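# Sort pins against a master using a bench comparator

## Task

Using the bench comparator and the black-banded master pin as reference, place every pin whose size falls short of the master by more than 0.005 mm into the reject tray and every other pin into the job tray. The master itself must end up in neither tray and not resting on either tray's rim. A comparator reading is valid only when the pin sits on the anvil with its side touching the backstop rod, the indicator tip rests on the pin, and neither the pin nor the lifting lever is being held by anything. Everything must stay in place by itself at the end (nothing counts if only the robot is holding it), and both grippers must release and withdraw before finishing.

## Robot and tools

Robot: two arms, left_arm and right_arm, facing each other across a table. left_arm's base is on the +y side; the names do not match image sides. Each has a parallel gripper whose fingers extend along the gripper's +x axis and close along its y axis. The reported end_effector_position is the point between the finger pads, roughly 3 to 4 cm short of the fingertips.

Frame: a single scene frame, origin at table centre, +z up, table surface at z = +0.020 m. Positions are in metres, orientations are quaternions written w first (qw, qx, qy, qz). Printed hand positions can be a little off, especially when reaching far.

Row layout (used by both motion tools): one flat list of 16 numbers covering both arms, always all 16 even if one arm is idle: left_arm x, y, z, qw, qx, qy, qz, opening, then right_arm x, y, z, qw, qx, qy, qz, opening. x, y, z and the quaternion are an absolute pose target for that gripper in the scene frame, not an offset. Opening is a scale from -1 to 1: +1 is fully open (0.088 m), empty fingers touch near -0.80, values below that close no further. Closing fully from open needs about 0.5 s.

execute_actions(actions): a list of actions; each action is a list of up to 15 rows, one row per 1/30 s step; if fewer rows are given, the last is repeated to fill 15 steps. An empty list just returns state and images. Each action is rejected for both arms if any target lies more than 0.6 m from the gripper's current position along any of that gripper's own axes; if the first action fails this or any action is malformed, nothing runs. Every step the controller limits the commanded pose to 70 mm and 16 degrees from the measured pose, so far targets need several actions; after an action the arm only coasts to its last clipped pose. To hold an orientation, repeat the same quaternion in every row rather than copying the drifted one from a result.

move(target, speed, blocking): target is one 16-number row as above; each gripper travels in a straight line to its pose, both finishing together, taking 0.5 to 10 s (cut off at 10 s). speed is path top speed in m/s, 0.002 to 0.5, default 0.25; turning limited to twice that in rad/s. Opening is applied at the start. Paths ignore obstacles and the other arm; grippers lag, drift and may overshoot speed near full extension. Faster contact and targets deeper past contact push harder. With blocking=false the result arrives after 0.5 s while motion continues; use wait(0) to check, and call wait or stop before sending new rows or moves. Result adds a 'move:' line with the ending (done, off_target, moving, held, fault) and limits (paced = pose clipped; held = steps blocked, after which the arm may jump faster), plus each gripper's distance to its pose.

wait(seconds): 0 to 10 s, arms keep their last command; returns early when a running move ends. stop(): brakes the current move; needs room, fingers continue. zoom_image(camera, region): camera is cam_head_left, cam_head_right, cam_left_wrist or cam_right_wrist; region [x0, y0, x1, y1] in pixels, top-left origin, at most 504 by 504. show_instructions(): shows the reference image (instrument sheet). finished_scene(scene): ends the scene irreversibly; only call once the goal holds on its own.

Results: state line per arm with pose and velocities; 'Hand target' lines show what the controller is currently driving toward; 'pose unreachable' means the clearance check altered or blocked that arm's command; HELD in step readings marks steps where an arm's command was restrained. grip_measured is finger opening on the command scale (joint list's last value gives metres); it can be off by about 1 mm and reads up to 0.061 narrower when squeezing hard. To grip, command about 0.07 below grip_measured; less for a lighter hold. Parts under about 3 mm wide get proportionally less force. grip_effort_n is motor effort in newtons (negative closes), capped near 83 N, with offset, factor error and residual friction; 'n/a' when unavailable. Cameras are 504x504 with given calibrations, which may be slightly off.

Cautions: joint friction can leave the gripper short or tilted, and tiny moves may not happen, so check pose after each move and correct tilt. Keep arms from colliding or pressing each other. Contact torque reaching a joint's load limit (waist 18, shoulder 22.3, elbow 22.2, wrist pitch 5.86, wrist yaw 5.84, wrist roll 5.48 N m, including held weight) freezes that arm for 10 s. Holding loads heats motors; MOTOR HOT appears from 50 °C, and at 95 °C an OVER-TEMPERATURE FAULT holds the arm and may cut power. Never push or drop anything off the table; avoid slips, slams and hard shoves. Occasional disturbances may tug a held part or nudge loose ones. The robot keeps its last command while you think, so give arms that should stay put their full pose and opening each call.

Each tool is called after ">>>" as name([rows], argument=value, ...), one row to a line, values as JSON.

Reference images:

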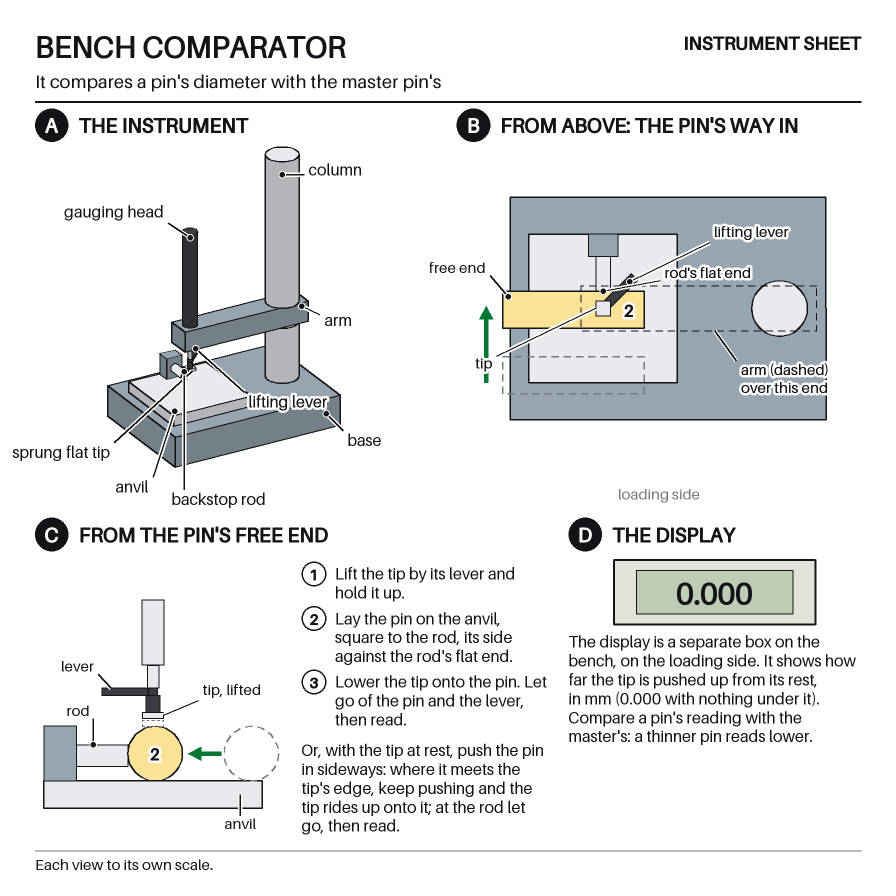

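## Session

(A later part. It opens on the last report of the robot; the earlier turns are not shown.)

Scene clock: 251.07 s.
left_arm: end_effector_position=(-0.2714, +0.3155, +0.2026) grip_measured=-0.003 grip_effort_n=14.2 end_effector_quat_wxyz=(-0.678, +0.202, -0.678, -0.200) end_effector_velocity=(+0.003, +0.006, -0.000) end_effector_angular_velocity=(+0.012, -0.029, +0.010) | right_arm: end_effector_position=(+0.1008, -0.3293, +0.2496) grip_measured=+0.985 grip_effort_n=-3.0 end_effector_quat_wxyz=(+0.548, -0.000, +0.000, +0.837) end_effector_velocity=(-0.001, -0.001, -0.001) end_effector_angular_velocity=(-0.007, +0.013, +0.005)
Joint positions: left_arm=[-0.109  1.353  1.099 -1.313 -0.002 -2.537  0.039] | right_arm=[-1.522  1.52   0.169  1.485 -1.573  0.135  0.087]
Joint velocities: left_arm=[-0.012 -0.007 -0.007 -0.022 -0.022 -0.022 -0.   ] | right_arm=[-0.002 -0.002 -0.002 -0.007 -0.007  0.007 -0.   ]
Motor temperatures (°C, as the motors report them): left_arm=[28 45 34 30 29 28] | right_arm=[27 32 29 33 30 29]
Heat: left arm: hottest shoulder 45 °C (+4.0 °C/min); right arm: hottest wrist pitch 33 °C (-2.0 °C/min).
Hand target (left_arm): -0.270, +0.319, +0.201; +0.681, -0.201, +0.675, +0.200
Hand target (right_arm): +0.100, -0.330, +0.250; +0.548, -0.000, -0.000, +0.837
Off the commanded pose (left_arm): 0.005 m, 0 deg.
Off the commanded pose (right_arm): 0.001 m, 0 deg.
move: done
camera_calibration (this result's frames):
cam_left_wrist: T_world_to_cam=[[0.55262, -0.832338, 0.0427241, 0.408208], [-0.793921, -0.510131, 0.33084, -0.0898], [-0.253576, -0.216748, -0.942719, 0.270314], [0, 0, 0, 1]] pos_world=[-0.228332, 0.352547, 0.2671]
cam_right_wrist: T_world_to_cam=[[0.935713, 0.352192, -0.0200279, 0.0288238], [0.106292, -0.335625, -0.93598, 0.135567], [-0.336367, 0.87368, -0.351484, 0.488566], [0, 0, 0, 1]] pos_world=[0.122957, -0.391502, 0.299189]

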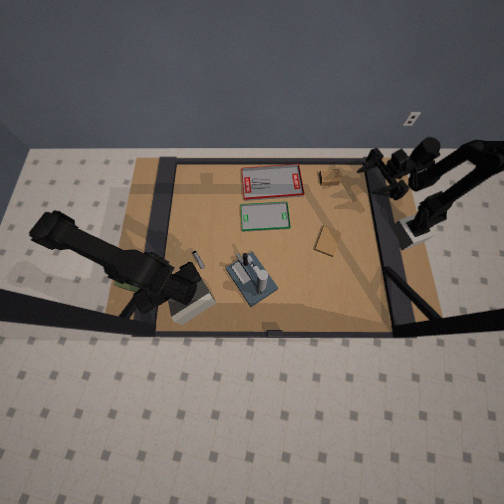

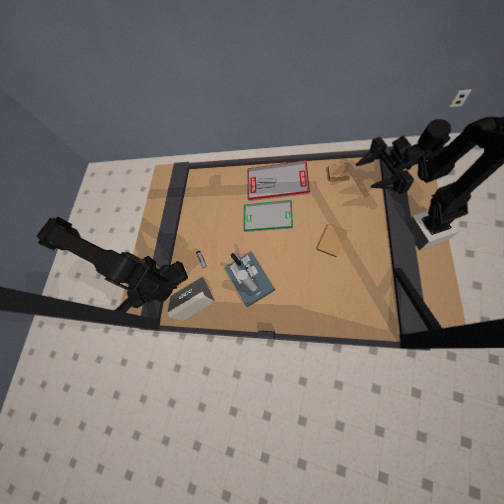

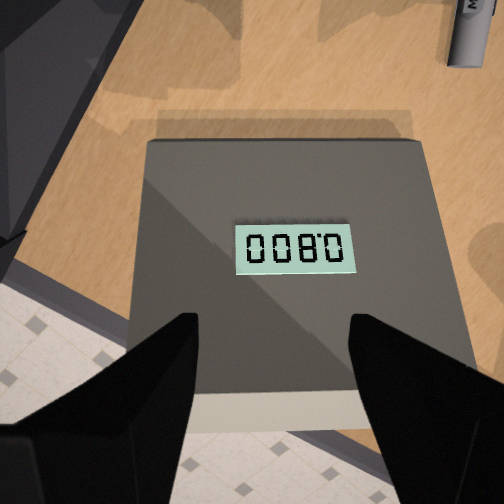

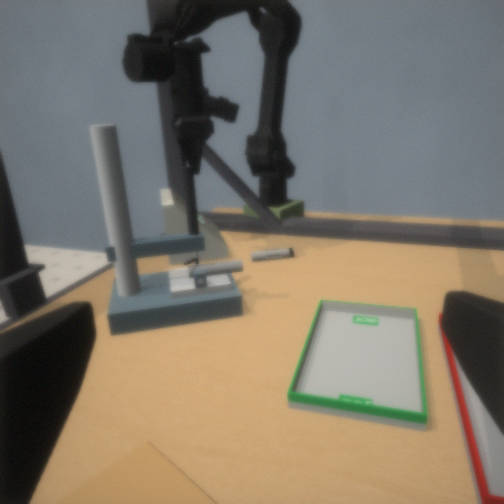

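0.800 → job.

>>> move(target=[-0.115,0.127,0.16,0.678,-0.2008,0.678,0.2008,0.0,0.1,-0.33,0.25,0.548,0,0,0.837,1])

>>> move(target=[-0.116,0.129,0.094,0.678,-0.2008,0.678,0.2008,0.0,0.1,-0.33,0.25,0.548,0,0,0.837,1], speed=0.06)

>>> move(target=[-0.116,0.129,0.096,0.678,-0.2008,0.678,0.2008,-0.6,0.1,-0.33,0.25,0.548,0,0,0.837,1])

>>> move(target=[-0.134,0.156,0.1,0.678,-0.2008,0.678,0.2008,-0.6,0.1,-0.33,0.25,0.548,0,0,0.837,1], speed=0.04)

>>> move(target=[-0.12,0.17,0.15,0.678,-0.2008,0.678,0.2008,-0.6,0.1,-0.33,0.25,0.548,0,0,0.837,1], speed=0.1)

>>> move(target=[0.076,0.07,0.14,0.5,-0.5,0.5,0.5,-0.6,0.1,-0.33,0.25,0.548,0,0,0.837,1])

>>> move(target=[0.076,0.07,0.068,0.5,-0.5,0.5,0.5,-0.6,0.1,-0.33,0.25,0.548,0,0,0.837,1], speed=0.08)

Scene clock: 258.50 s.
left_arm: end_effector_position=(-0.1158, +0.1302, +0.1619) grip_measured=-0.003 grip_effort_n=14.2 end_effector_quat_wxyz=(-0.677, +0.203, -0.680, -0.198) end_effector_velocity=(+0.004, +0.002, -0.000) end_effector_angular_velocity=(+0.021, -0.018, +0.010) | right_arm: end_effector_position=(+0.1008, -0.3293, +0.2496) grip_measured=+0.985 grip_effort_n=-3.5 end_effector_quat_wxyz=(+0.548, -0.000, +0.000, +0.837) end_effector_velocity=(-0.002, -0.001, -0.001) end_effector_angular_velocity=(-0.005, +0.009, +0.005)
Joint positions: left_arm=[ 0.472  2.04   1.712 -1.236  0.003 -1.955  0.039] | right_arm=[-1.522  1.52   0.169  1.485 -1.573  0.135  0.087]
Joint velocities: left_arm=[ 0.002  0.012  0.017 -0.022 -0.022 -0.007 -0.   ] | right_arm=[-0.002  0.002 -0.007  0.007 -0.007  0.007 -0.   ]
Motor temperatures (°C, as the motors report them): left_arm=[28 43 34 30 29 28] | right_arm=[27 32 29 33 30 29]
Heat: left arm: hottest shoulder 43 °C (+2.0 °C/min); right arm: hottest wrist pitch 33 °C (-1.0 °C/min).
Hand target (left_arm): -0.115, +0.128, +0.159; +0.675, -0.201, +0.681, +0.201
Hand target (right_arm): +0.100, -0.330, +0.250; +0.548, -0.000, +0.000, +0.837
Off the commanded pose (left_arm): 0.004 m, 0 deg.
Off the commanded pose (right_arm): 0.001 m, 0 deg.
move: done
camera_calibration (this result's frames):
cam_left_wrist: T_world_to_cam=[[0.552086, -0.832602, 0.0444404, 0.169489], [-0.793414, -0.508222, 0.33497, -0.048159], [-0.256311, -0.220192, -0.94118, 0.231143], [0, 0, 0, 1]] pos_world=[-0.0725383, 0.167537, 0.226147]
cam_right_wrist: T_world_to_cam=[[0.935713, 0.352192, -0.0200279, 0.0288238], [0.106292, -0.335625, -0.93598, 0.135567], [-0.336367, 0.87368, -0.351484, 0.488566], [0, 0, 0, 1]] pos_world=[0.122957, -0.391502, 0.299189]

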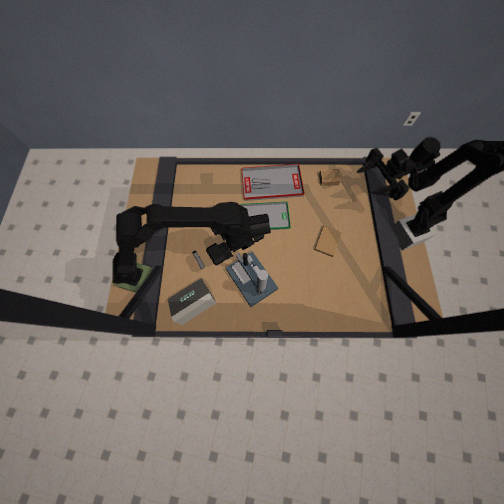

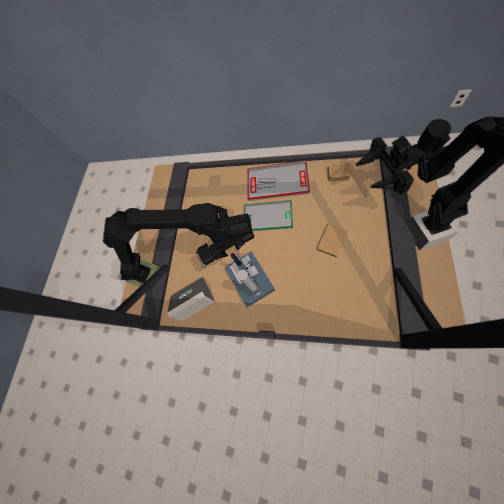

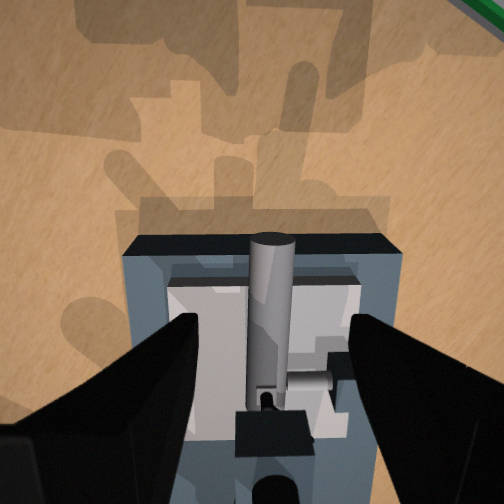

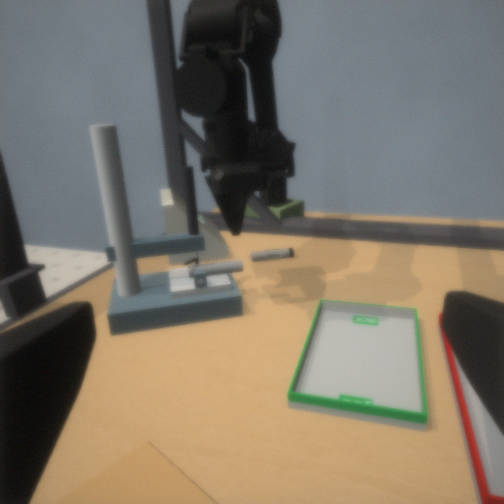

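Scene clock: 260.00 s.
left_arm: end_effector_position=(-0.1150, +0.1259, +0.1023) grip_measured=-0.003 grip_effort_n=14.2 end_effector_quat_wxyz=(-0.676, +0.209, -0.680, -0.193) end_effector_velocity=(-0.000, +0.001, +0.001) end_effector_angular_velocity=(+0.004, -0.007, -0.010) | right_arm: end_effector_position=(+0.1008, -0.3293, +0.2496) grip_measured=+0.985 grip_effort_n=-3.5 end_effector_quat_wxyz=(+0.548, -0.000, +0.000, +0.837) end_effector_velocity=(-0.000, -0.002, +0.001) end_effector_angular_velocity=(+0.001, -0.005, -0.000)
Joint positions: left_arm=[ 0.472  2.089  1.546 -1.004  0.003 -1.956  0.039] | right_arm=[-1.522  1.52   0.169  1.485 -1.573  0.135  0.087]
Joint velocities: left_arm=[-0.002 -0.002  0.002 -0.007 -0.007  0.007 -0.   ] | right_arm=[-0.007 -0.007 -0.002  0.007 -0.007  0.007 -0.   ]
Motor temperatures (°C, as the motors report them): left_arm=[28 43 34 30 29 28] | right_arm=[27 32 29 33 30 29]
Heat: left arm: hottest shoulder 43 °C (+2.0 °C/min); right arm: hottest wrist pitch 33 °C (-1.0 °C/min).
Hand target (left_arm): -0.116, +0.130, +0.094; +0.678, -0.201, +0.678, +0.201
Hand target (right_arm): +0.100, -0.330, +0.250; +0.548, -0.000, +0.000, +0.837
Off the commanded pose (left_arm): 0.009 m, 1 deg.
Off the commanded pose (right_arm): 0.001 m, 0 deg.
move: off_target (left_arm)
camera_calibration (this result's frames):
cam_left_wrist: T_world_to_cam=[[0.552568, -0.831387, 0.0588484, 0.166467], [-0.794025, -0.503642, 0.340395, -0.0309415], [-0.253361, -0.234819, -0.938439, 0.176188], [0, 0, 0, 1]] pos_world=[-0.0719132, 0.164187, 0.166078]
cam_right_wrist: T_world_to_cam=[[0.935713, 0.352192, -0.0200279, 0.0288238], [0.106292, -0.335625, -0.93598, 0.135567], [-0.336367, 0.87368, -0.351484, 0.488566], [0, 0, 0, 1]] pos_world=[0.122957, -0.391502, 0.299189]

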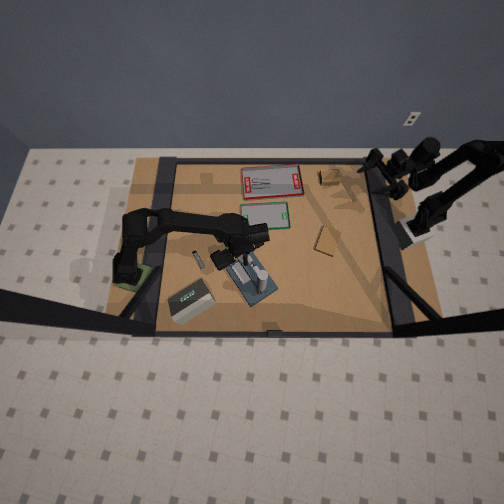

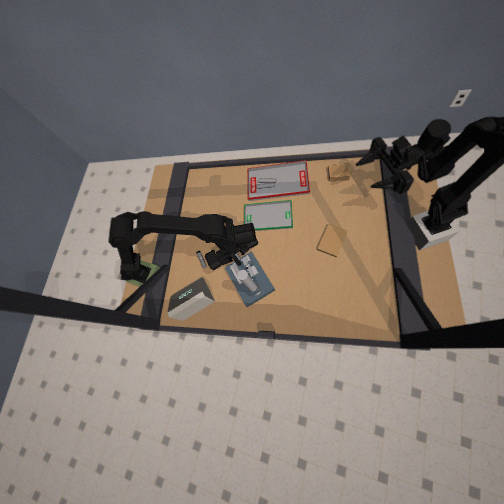

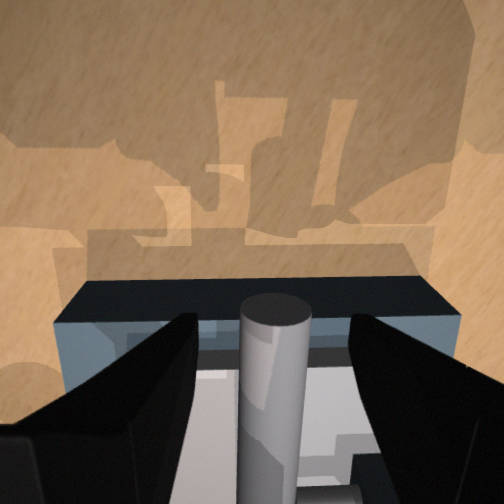

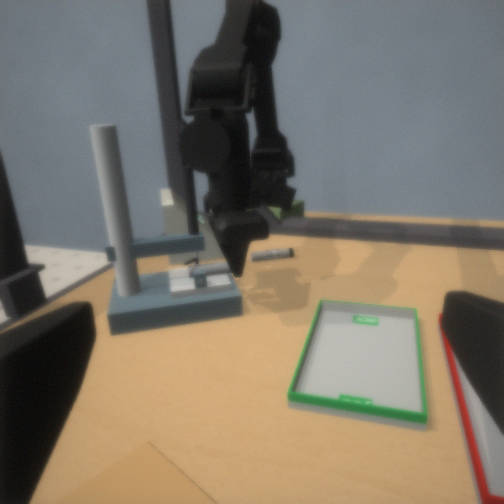

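Scene clock: 260.70 s.
left_arm: end_effector_position=(-0.1152, +0.1262, +0.1022) grip_measured=-0.517 grip_effort_n=-83.5 end_effector_quat_wxyz=(-0.676, +0.208, -0.680, -0.194) end_effector_velocity=(-0.000, +0.002, +0.000) end_effector_angular_velocity=(+0.009, -0.006, +0.005) | right_arm: end_effector_position=(+0.1008, -0.3293, +0.2496) grip_measured=+0.985 grip_effort_n=-3.5 end_effector_quat_wxyz=(+0.548, -0.000, +0.000, +0.837) end_effector_velocity=(+0.002, -0.001, +0.001) end_effector_angular_velocity=(+0.007, -0.013, -0.015)
Joint positions: left_arm=[ 0.471  2.089  1.546 -1.006  0.003 -1.956  0.014] | right_arm=[-1.522  1.52   0.169  1.485 -1.573  0.135  0.087]
Joint velocities: left_arm=[-0.002 -0.002 -0.002 -0.007 -0.007 -0.007 -0.   ] | right_arm=[-0.007 -0.002 -0.002  0.007  0.007 -0.007  0.   ]
Motor temperatures (°C, as the motors report them): left_arm=[28 43 34 30 29 28] | right_arm=[27 32 29 33 30 29]
Heat: left arm: hottest shoulder 43 °C (+2.0 °C/min); right arm: hottest wrist pitch 33 °C (-1.0 °C/min).
Hand target (left_arm): -0.116, +0.129, +0.096; +0.678, -0.201, +0.678, +0.201
Hand target (right_arm): +0.100, -0.330, +0.250; +0.548, -0.000, +0.000, +0.837
Off the commanded pose (left_arm): 0.007 m, 1 deg.
Off the commanded pose (right_arm): 0.001 m, 0 deg.
move: done
camera_calibration (this result's frames):
cam_left_wrist: T_world_to_cam=[[0.552272, -0.831707, 0.0570915, 0.167095], [-0.794095, -0.503976, 0.339738, -0.0308262], [-0.25379, -0.232964, -0.938786, 0.175963], [0, 0, 0, 1]] pos_world=[-0.0721028, 0.164431, 0.166125]
cam_right_wrist: T_world_to_cam=[[0.935713, 0.352192, -0.0200279, 0.0288238], [0.106292, -0.335625, -0.93598, 0.135567], [-0.336367, 0.87368, -0.351484, 0.488566], [0, 0, 0, 1]] pos_world=[0.122957, -0.391502, 0.299189]

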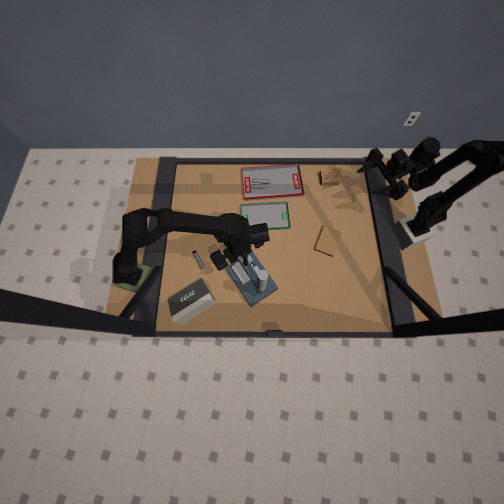

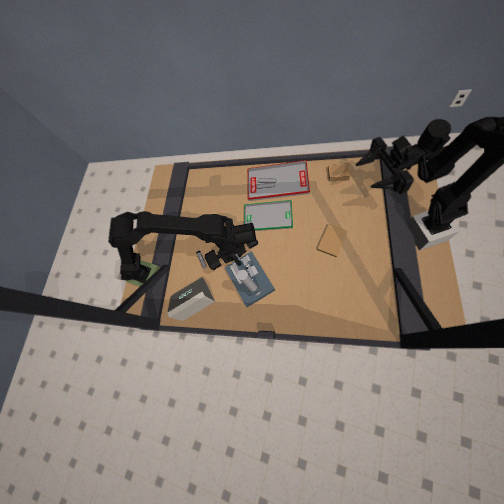

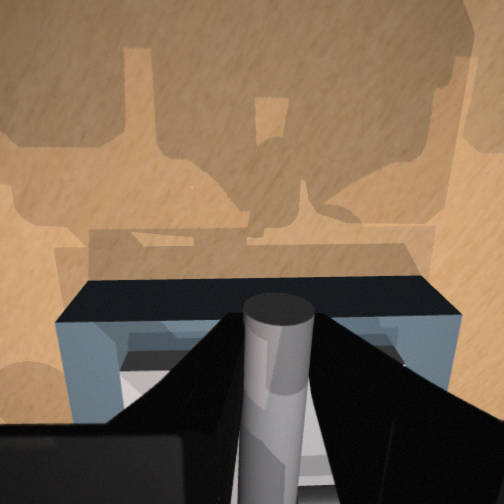

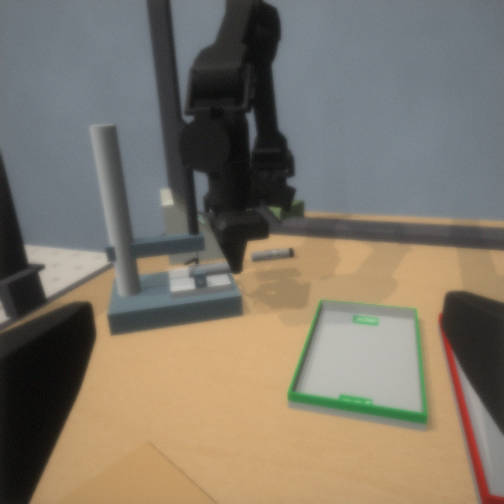

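Scene clock: 261.90 s.
left_arm: end_effector_position=(-0.1318, +0.1516, +0.1013) grip_measured=-0.517 grip_effort_n=-83.5 end_effector_quat_wxyz=(-0.676, +0.205, -0.679, -0.199) end_effector_velocity=(-0.003, +0.006, +0.000) end_effector_angular_velocity=(+0.013, -0.005, -0.015) | right_arm: end_effector_position=(+0.1008, -0.3293, +0.2496) grip_measured=+0.985 grip_effort_n=-3.0 end_effector_quat_wxyz=(+0.548, -0.000, +0.000, +0.837) end_effector_velocity=(+0.000, -0.000, -0.001) end_effector_angular_velocity=(+0.003, -0.004, -0.010)
Joint positions: left_arm=[ 0.44   1.999  1.406 -0.969  0.003 -1.991  0.014] | right_arm=[-1.522  1.52   0.169  1.485 -1.573  0.135  0.087]
Joint velocities: left_arm=[-0.007 -0.012 -0.017 -0.007 -0.007  0.007  0.   ] | right_arm=[-0.002  0.002 -0.007  0.007  0.007 -0.007 -0.   ]
Motor temperatures (°C, as the motors report them): left_arm=[28 43 34 30 29 28] | right_arm=[27 32 29 33 30 29]
Heat: left arm: hottest shoulder 43 °C (+2.0 °C/min); right arm: hottest wrist pitch 33 °C (-1.0 °C/min).
Hand target (left_arm): -0.134, +0.156, +0.100; +0.678, -0.201, +0.678, +0.201
Hand target (right_arm): +0.100, -0.330, +0.250; +0.548, -0.000, +0.000, +0.837
Off the commanded pose (left_arm): 0.005 m, 1 deg.
Off the commanded pose (right_arm): 0.001 m, 0 deg.
move: done
camera_calibration (this result's frames):
cam_left_wrist: T_world_to_cam=[[0.555874, -0.829986, 0.0461169, 0.198687], [-0.791217, -0.511266, 0.335533, -0.0289814], [-0.254909, -0.223002, -0.940899, 0.175371], [0, 0, 0, 1]] pos_world=[-0.088672, 0.189199, 0.165568]
cam_right_wrist: T_world_to_cam=[[0.935713, 0.352192, -0.0200279, 0.0288238], [0.106292, -0.335625, -0.93598, 0.135567], [-0.336367, 0.87368, -0.351484, 0.488566], [0, 0, 0, 1]] pos_world=[0.122957, -0.391502, 0.299189]

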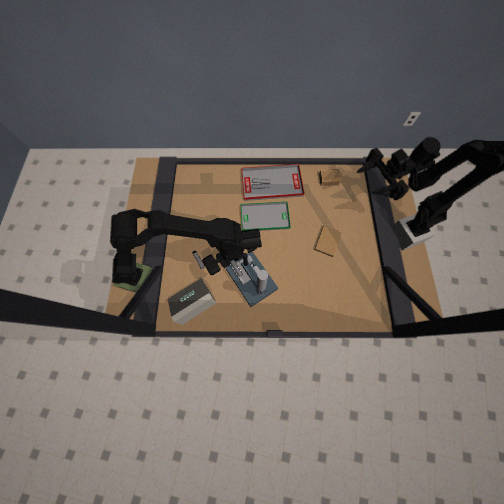

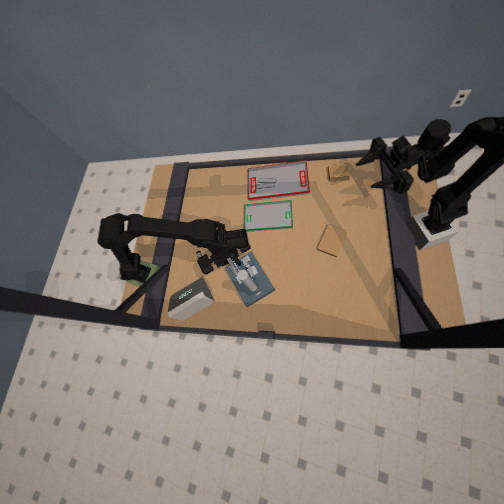

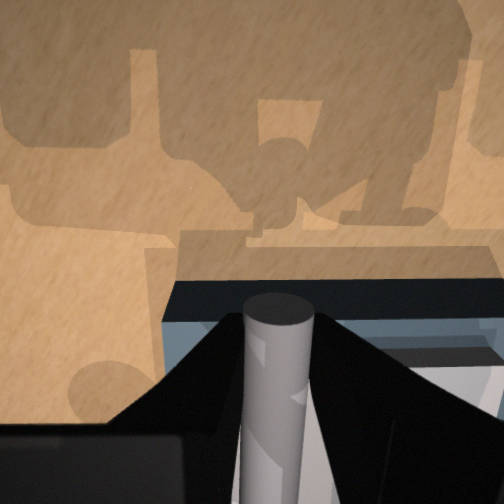

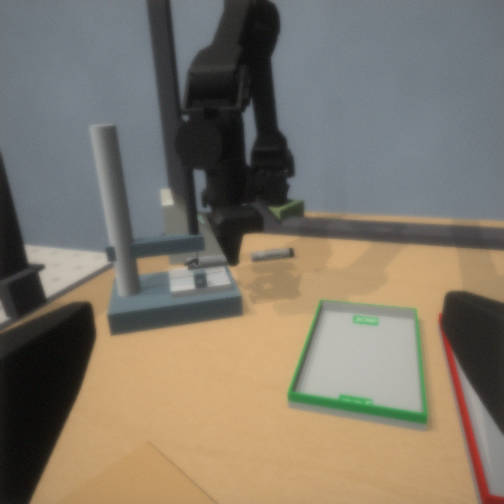

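Scene clock: 262.87 s.
left_arm: end_effector_position=(-0.1226, +0.1726, +0.1422) grip_measured=-0.517 grip_effort_n=-83.5 end_effector_quat_wxyz=(-0.678, +0.192, -0.678, -0.209) end_effector_velocity=(-0.001, +0.003, +0.003) end_effector_angular_velocity=(+0.011, +0.009, +0.010) | right_arm: end_effector_position=(+0.1008, -0.3293, +0.2496) grip_measured=+0.985 grip_effort_n=-3.5 end_effector_quat_wxyz=(+0.548, -0.000, +0.000, +0.837) end_effector_velocity=(-0.004, -0.002, -0.002) end_effector_angular_velocity=(-0.010, +0.017, +0.019)
Joint positions: left_arm=[ 0.475  1.911  1.45  -1.133  0.003 -1.951  0.014] | right_arm=[-1.522  1.52   0.169  1.485 -1.573  0.135  0.087]
Joint velocities: left_arm=[ 0.002 -0.002  0.007 -0.022  0.007 -0.007 -0.   ] | right_arm=[-0.002 -0.002 -0.007 -0.007 -0.022  0.007 -0.   ]
Motor temperatures (°C, as the motors report them): left_arm=[28 43 34 30 29 28] | right_arm=[27 32 29 33 30 29]
Heat: left arm: hottest shoulder 43 °C (+2.0 °C/min); right arm: hottest wrist pitch 33 °C (-1.0 °C/min).
Hand target (left_arm): -0.120, +0.170, +0.150; +0.678, -0.201, +0.678, +0.200
Hand target (right_arm): +0.100, -0.330, +0.250; +0.548, -0.000, +0.000, +0.837
Off the commanded pose (left_arm): 0.009 m, 1 deg.
Off the commanded pose (right_arm): 0.001 m, 0 deg.
move: off_target (left_arm)
camera_calibration (this result's frames):
cam_left_wrist: T_world_to_cam=[[0.55193, -0.833715, 0.0171076, 0.213443], [-0.791847, -0.517561, 0.324205, -0.022078], [-0.26144, -0.192485, -0.945832, 0.215511], [0, 0, 0, 1]] pos_world=[-0.0789448, 0.208007, 0.207344]
cam_right_wrist: T_world_to_cam=[[0.935713, 0.352192, -0.0200279, 0.0288238], [0.106292, -0.335625, -0.93598, 0.135567], [-0.336367, 0.87368, -0.351484, 0.488566], [0, 0, 0, 1]] pos_world=[0.122957, -0.391502, 0.299189]

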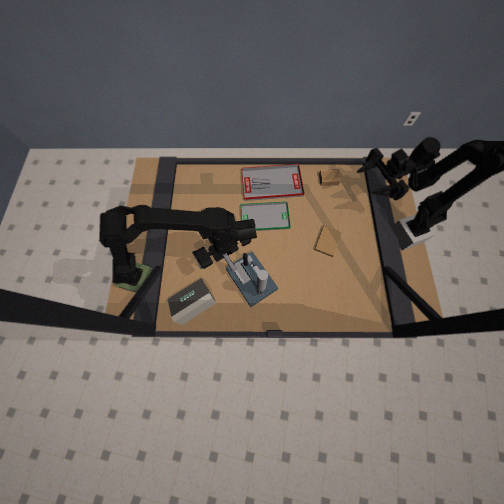

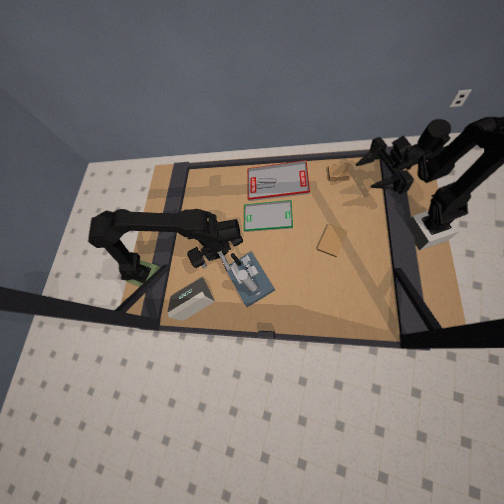

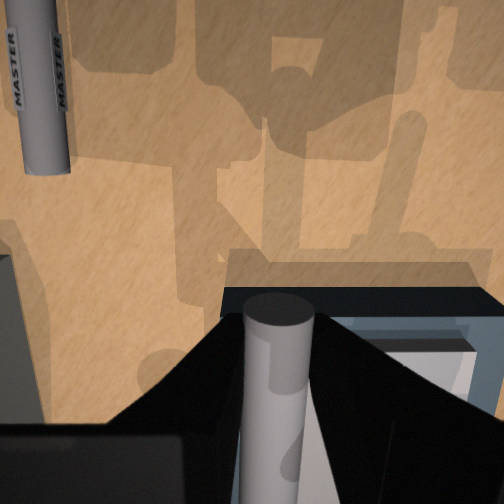

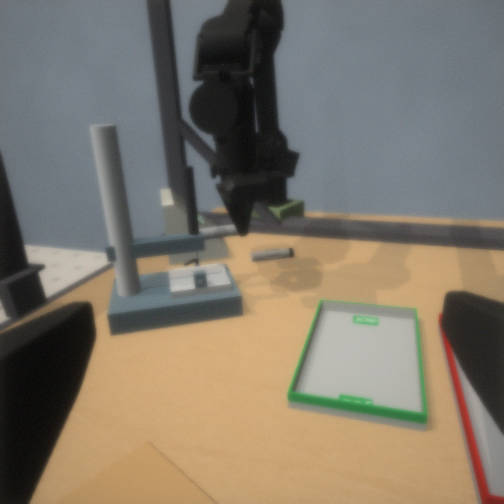

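Scene clock: 265.37 s.
left_arm: end_effector_position=(+0.0736, +0.0743, +0.1397) grip_measured=-0.517 grip_effort_n=-83.5 end_effector_quat_wxyz=(-0.485, +0.552, -0.515, -0.442) end_effector_velocity=(-0.001, +0.001, +0.002) end_effector_angular_velocity=(+0.004, -0.002, +0.020) | right_arm: end_effector_position=(+0.1008, -0.3293, +0.2496) grip_measured=+0.985 grip_effort_n=-3.0 end_effector_quat_wxyz=(+0.548, -0.000, +0.000, +0.837) end_effector_velocity=(+0.000, -0.001, -0.001) end_effector_angular_velocity=(-0.001, -0.000, -0.000)
Joint positions: left_arm=[ 0.82   2.477  2.339 -1.273  0.003 -2.597  0.014] | right_arm=[-1.522  1.52   0.169  1.485 -1.573  0.135  0.087]
Joint velocities: left_arm=[-0.002 -0.002  0.002 -0.007 -0.007 -0.022 -0.   ] | right_arm=[-0.007 -0.002 -0.002 -0.007 -0.007 -0.007 -0.   ]
Motor temperatures (°C, as the motors report them): left_arm=[28 43 34 30 29 28] | right_arm=[27 32 29 33 30 29]
Heat: left arm: hottest shoulder 43 °C (+2.0 °C/min); right arm: hottest wrist pitch 33 °C (-1.0 °C/min).
Hand target (left_arm): +0.076, +0.072, +0.138; -0.482, +0.555, -0.514, -0.441
Hand target (right_arm): +0.100, -0.330, +0.250; +0.548, -0.000, +0.000, +0.837
Off the commanded pose (left_arm): 0.005 m, 9 deg.
Off the commanded pose (right_arm): 0.001 m, 0 deg.
joint sent to its limit (left arm) — the command would take joint 3 (elbow) past its upper limit, so that joint was sent only as far as its limit.
move: off_target (left_arm)
camera_calibration (this result's frames):
cam_left_wrist: T_world_to_cam=[[0.992951, 0.0151101, 0.117561, -0.0862824], [-0.0403716, -0.889419, 0.455306, 0.0372043], [0.111441, -0.456842, -0.88254, 0.228816], [0, 0, 0, 1]] pos_world=[0.0616767, 0.138927, 0.195143]
cam_right_wrist: T_world_to_cam=[[0.935713, 0.352192, -0.0200279, 0.0288238], [0.106292, -0.335625, -0.93598, 0.135567], [-0.336367, 0.87368, -0.351484, 0.488566], [0, 0, 0, 1]] pos_world=[0.122957, -0.391502, 0.299189]

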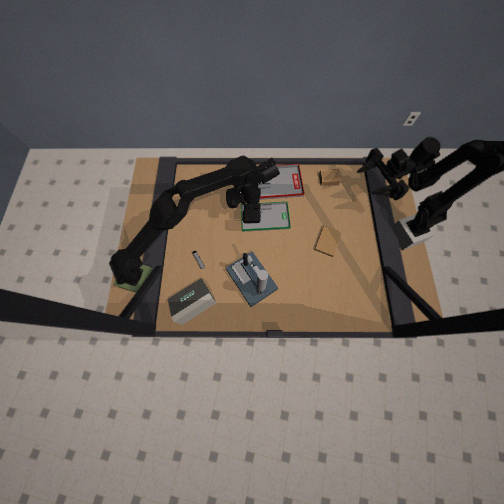

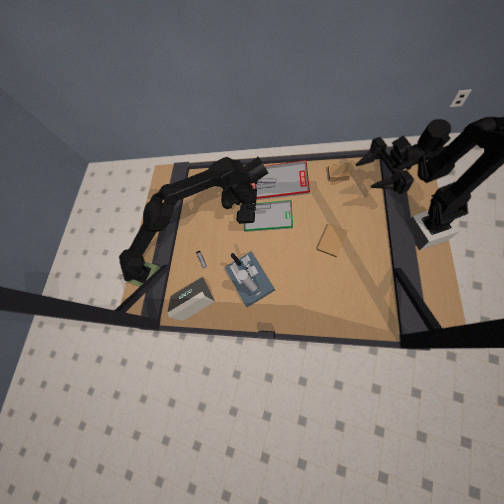

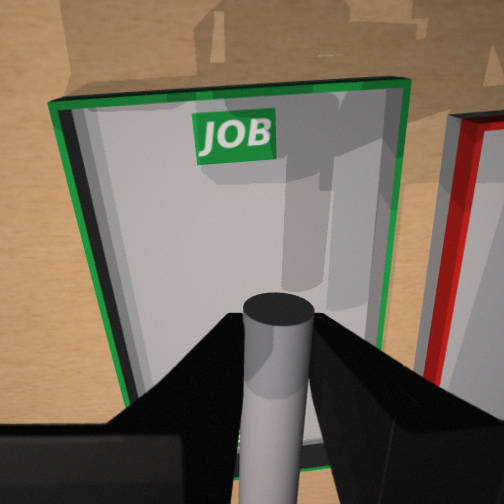

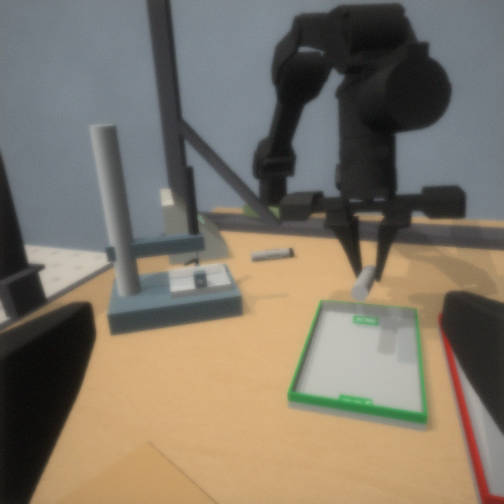

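Scene clock: 266.73 s.
left_arm: end_effector_position=(+0.0743, +0.0728, +0.0713) grip_measured=-0.517 grip_effort_n=-83.5 end_effector_quat_wxyz=(-0.494, +0.522, -0.507, -0.477) end_effector_velocity=(-0.004, +0.001, -0.007) end_effector_angular_velocity=(+0.022, +0.005, +0.000) | right_arm: end_effector_position=(+0.1008, -0.3293, +0.2496) grip_measured=+0.985 grip_effort_n=-3.0 end_effector_quat_wxyz=(+0.548, -0.000, +0.000, +0.837) end_effector_velocity=(-0.000, -0.002, +0.000) end_effector_angular_velocity=(+0.007, -0.018, -0.000)
Joint positions: left_arm=[ 0.82   2.619  2.342 -1.228  0.003 -2.601  0.014] | right_arm=[-1.522  1.52   0.169  1.485 -1.573  0.135  0.087]
Joint velocities: left_arm=[-0.007  0.012 -0.002 -0.007 -0.007 -0.007 -0.   ] | right_arm=[-0.007 -0.007 -0.002 -0.007 -0.007 -0.022 -0.   ]
Motor temperatures (°C, as the motors report them): left_arm=[28 43 34 30 29 28] | right_arm=[27 32 29 33 30 29]
Heat: left arm: hottest shoulder 43 °C (+2.0 °C/min); right arm: hottest wrist pitch 33 °C (-1.0 °C/min).
Hand target (left_arm): +0.075, +0.071, +0.068; +0.494, -0.523, +0.505, +0.476
Hand target (right_arm): +0.100, -0.330, +0.250; +0.548, -0.000, +0.000, +0.837
Off the commanded pose (left_arm): 0.005 m, 4 deg.
Off the commanded pose (right_arm): 0.001 m, 0 deg.
joint sent to its limit (left arm) — the command would take joint 3 (elbow) past its upper limit, so that joint was sent only as far as its limit.
move: off_target (left_arm)
camera_calibration (this result's frames):
cam_left_wrist: T_world_to_cam=[[0.997452, 0.0117055, 0.0703699, -0.0756663], [-0.0162095, -0.923453, 0.383369, 0.0728655], [0.0694708, -0.383533, -0.92091, 0.168184], [0, 0, 0, 1]] pos_world=[0.0649707, 0.132678, 0.132272]
cam_right_wrist: T_world_to_cam=[[0.935713, 0.352192, -0.0200279, 0.0288238], [0.106292, -0.335625, -0.93598, 0.135567], [-0.336367, 0.87368, -0.351484, 0.488566], [0, 0, 0, 1]] pos_world=[0.122957, -0.391502, 0.299189]

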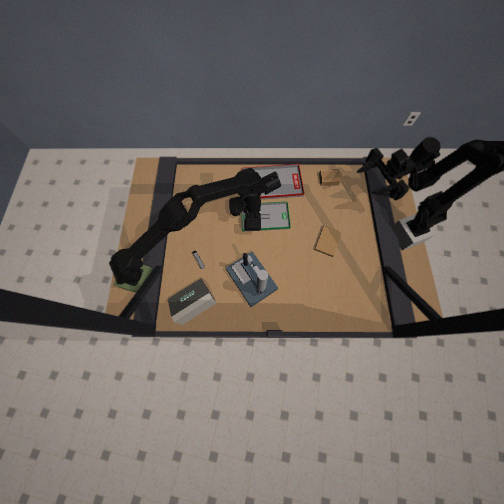

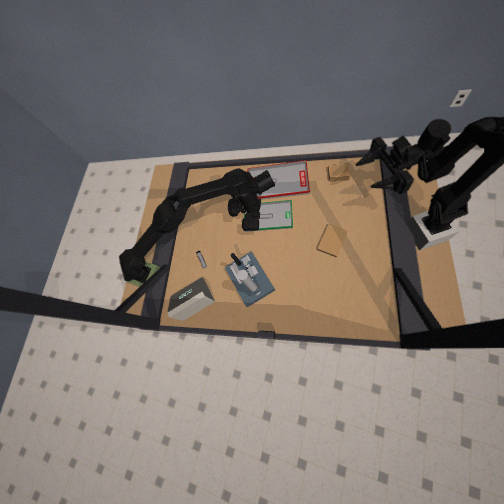

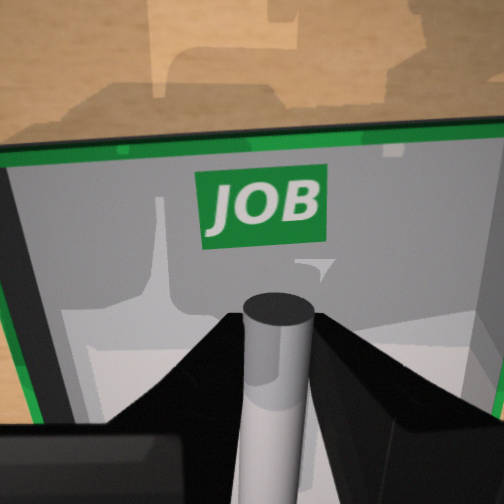

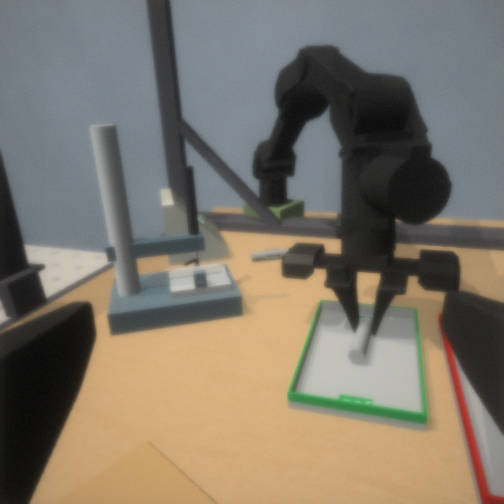

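>>> move(target=[0.0745,0.072,0.07,0.494,-0.522,0.507,0.477,0.0,0.1,-0.33,0.25,0.548,0,0,0.837,1])

>>> move(target=[0.05,0.2,0.18,0.5,-0.5,0.5,0.5,0.0,0.1,-0.33,0.25,0.548,0,0,0.837,1], speed=0.12)

Scene clock: 269.80 s.
left_arm: end_effector_position=(+0.0744, +0.0727, +0.0711) grip_measured=-0.005 grip_effort_n=14.2 end_effector_quat_wxyz=(-0.493, +0.522, -0.507, -0.477) end_effector_velocity=(-0.003, +0.004, +0.000) end_effector_angular_velocity=(+0.022, +0.005, +0.005) | right_arm: end_effector_position=(+0.1008, -0.3293, +0.2496) grip_measured=+0.985 grip_effort_n=-3.5 end_effector_quat_wxyz=(+0.548, -0.000, +0.000, +0.837) end_effector_velocity=(+0.001, -0.000, -0.000) end_effector_angular_velocity=(-0.001, +0.005, -0.010)
Joint positions: left_arm=[ 0.82   2.619  2.342 -1.227  0.003 -2.601  0.039] | right_arm=[-1.522  1.52   0.169  1.485 -1.573  0.135  0.087]
Joint velocities: left_arm=[-0.002 -0.002 -0.002 -0.022 -0.007 -0.007  0.001] | right_arm=[-0.002  0.002 -0.002  0.007  0.007  0.007 -0.   ]
Motor temperatures (°C, as the motors report them): left_arm=[28 44 34 30 29 28] | right_arm=[27 32 29 33 30 29]
Heat: left arm: hottest shoulder 44 °C (+3.0 °C/min); right arm: hottest wrist pitch 33 °C (-1.0 °C/min).
Hand target (left_arm): +0.074, +0.072, +0.070; +0.494, -0.522, +0.507, +0.477
Hand target (right_arm): +0.100, -0.330, +0.250; +0.548, -0.000, +0.000, +0.837
Off the commanded pose (left_arm): 0.001 m, 0 deg.
Off the commanded pose (right_arm): 0.001 m, 0 deg.
move: done
camera_calibration (this result's frames):
cam_left_wrist: T_world_to_cam=[[0.997438, 0.0117286, 0.0705612, -0.0757331], [-0.0162845, -0.923327, 0.383669, 0.0728072], [0.069651, -0.383835, -0.920771, 0.167971], [0, 0, 0, 1]] pos_world=[0.0650253, 0.132586, 0.132073]
cam_right_wrist: T_world_to_cam=[[0.935713, 0.352192, -0.0200279, 0.0288238], [0.106292, -0.335625, -0.93598, 0.135567], [-0.336367, 0.87368, -0.351484, 0.488566], [0, 0, 0, 1]] pos_world=[0.122957, -0.391502, 0.299189]

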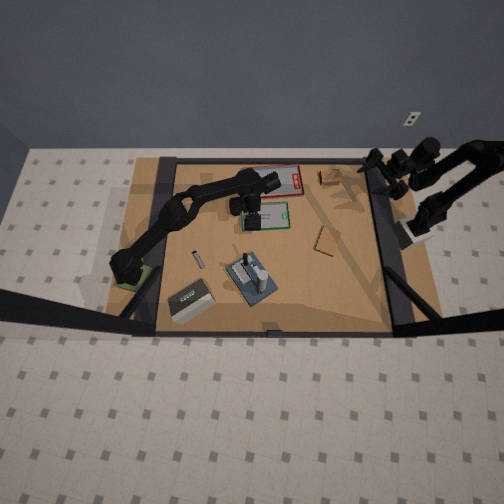

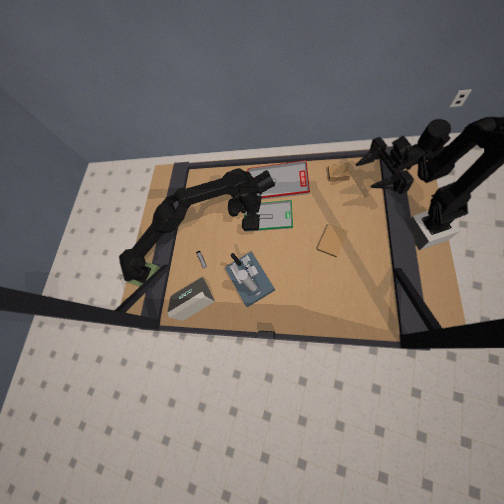

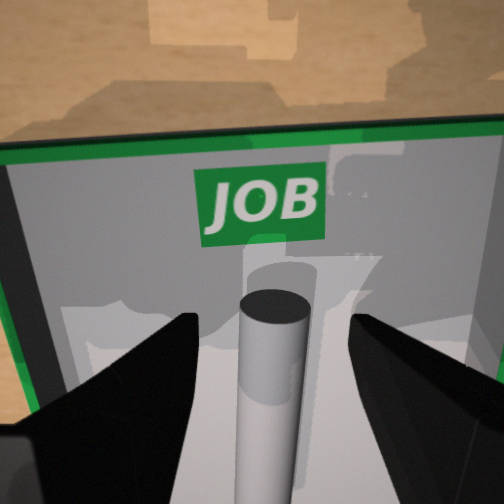

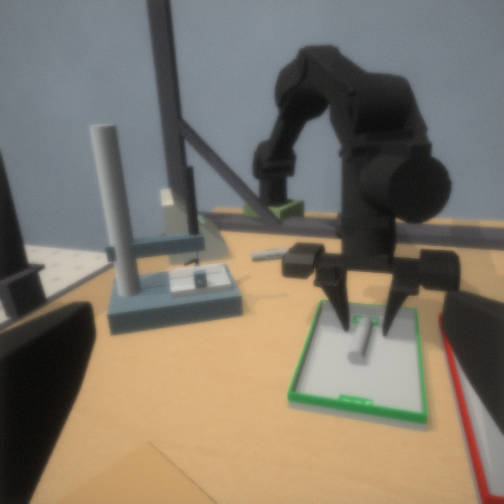

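Scene clock: 271.73 s.
left_arm: end_effector_position=(+0.0499, +0.1955, +0.1794) grip_measured=-0.003 grip_effort_n=14.2 end_effector_quat_wxyz=(-0.499, +0.501, -0.501, -0.499) end_effector_velocity=(-0.009, +0.005, +0.001) end_effector_angular_velocity=(+0.025, +0.028, -0.000) | right_arm: end_effector_position=(+0.1008, -0.3293, +0.2496) grip_measured=+0.985 grip_effort_n=-3.0 end_effector_quat_wxyz=(+0.548, -0.000, +0.000, +0.837) end_effector_velocity=(-0.000, -0.001, +0.000) end_effector_angular_velocity=(-0.005, +0.009, +0.005)
Joint positions: left_arm=[ 0.925  2.07   1.828 -1.324  0.003 -2.497  0.039] | right_arm=[-1.522  1.52   0.169  1.485 -1.573  0.135  0.087]
Joint velocities: left_arm=[-0.007 -0.007 -0.007 -0.037  0.007 -0.007 -0.   ] | right_arm=[-0.002 -0.002  0.002 -0.007 -0.007  0.007 -0.   ]
Motor temperatures (°C, as the motors report them): left_arm=[28 44 34 29 29 28] | right_arm=[27 32 29 33 30 29]
Heat: left arm: hottest shoulder 44 °C (+3.0 °C/min); right arm: hottest wrist pitch 33 °C (-1.0 °C/min).
Hand target (left_arm): +0.049, +0.199, +0.181; +0.499, -0.500, +0.500, +0.500
Hand target (right_arm): +0.100, -0.330, +0.250; +0.548, -0.000, +0.000, +0.837
Off the commanded pose (left_arm): 0.005 m, 0 deg.
Off the commanded pose (right_arm): 0.001 m, 0 deg.
move: done
camera_calibration (this result's frames):
cam_left_wrist: T_world_to_cam=[[0.999169, 0.00992926, 0.0395439, -0.0545839], [-0.00384762, -0.9426, 0.333901, 0.156312], [0.0405894, -0.333776, -0.941778, 0.311981], [0, 0, 0, 1]] pos_world=[0.0424768, 0.252014, 0.243783]
cam_right_wrist: T_world_to_cam=[[0.935713, 0.352192, -0.0200279, 0.0288238], [0.106292, -0.335625, -0.93598, 0.135567], [-0.336367, 0.87368, -0.351484, 0.488566], [0, 0, 0, 1]] pos_world=[0.122957, -0.391502, 0.299189]

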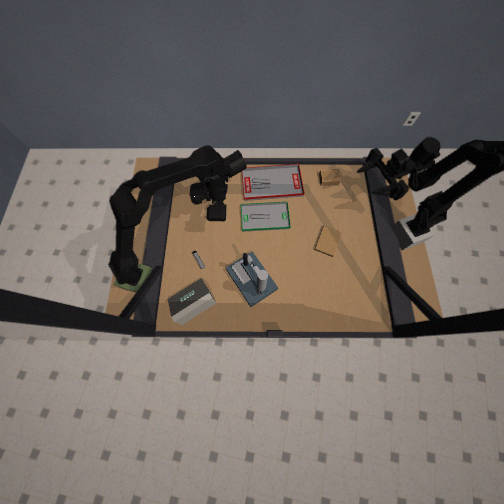

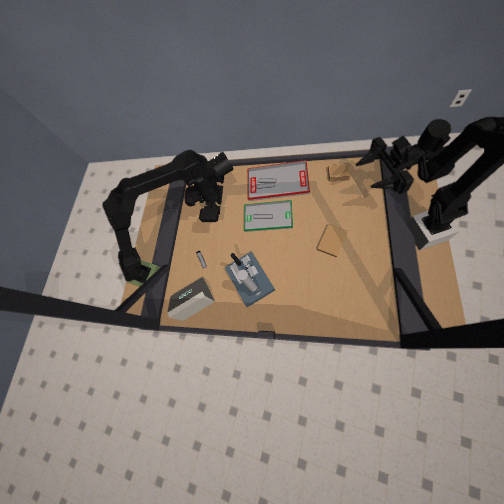

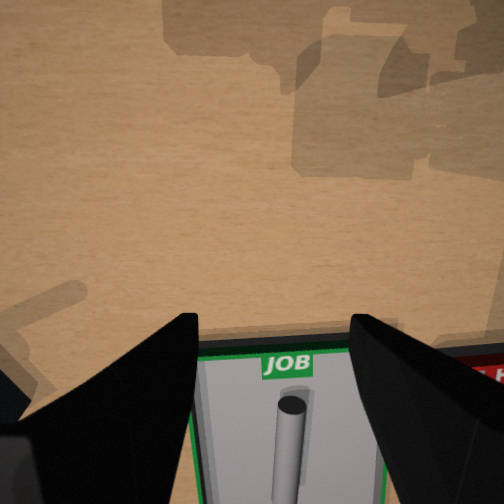

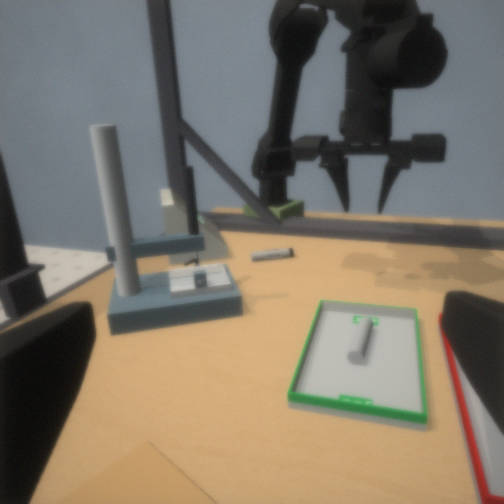

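>>> finished_scene(scene=1)

The scene is finished: the task was done.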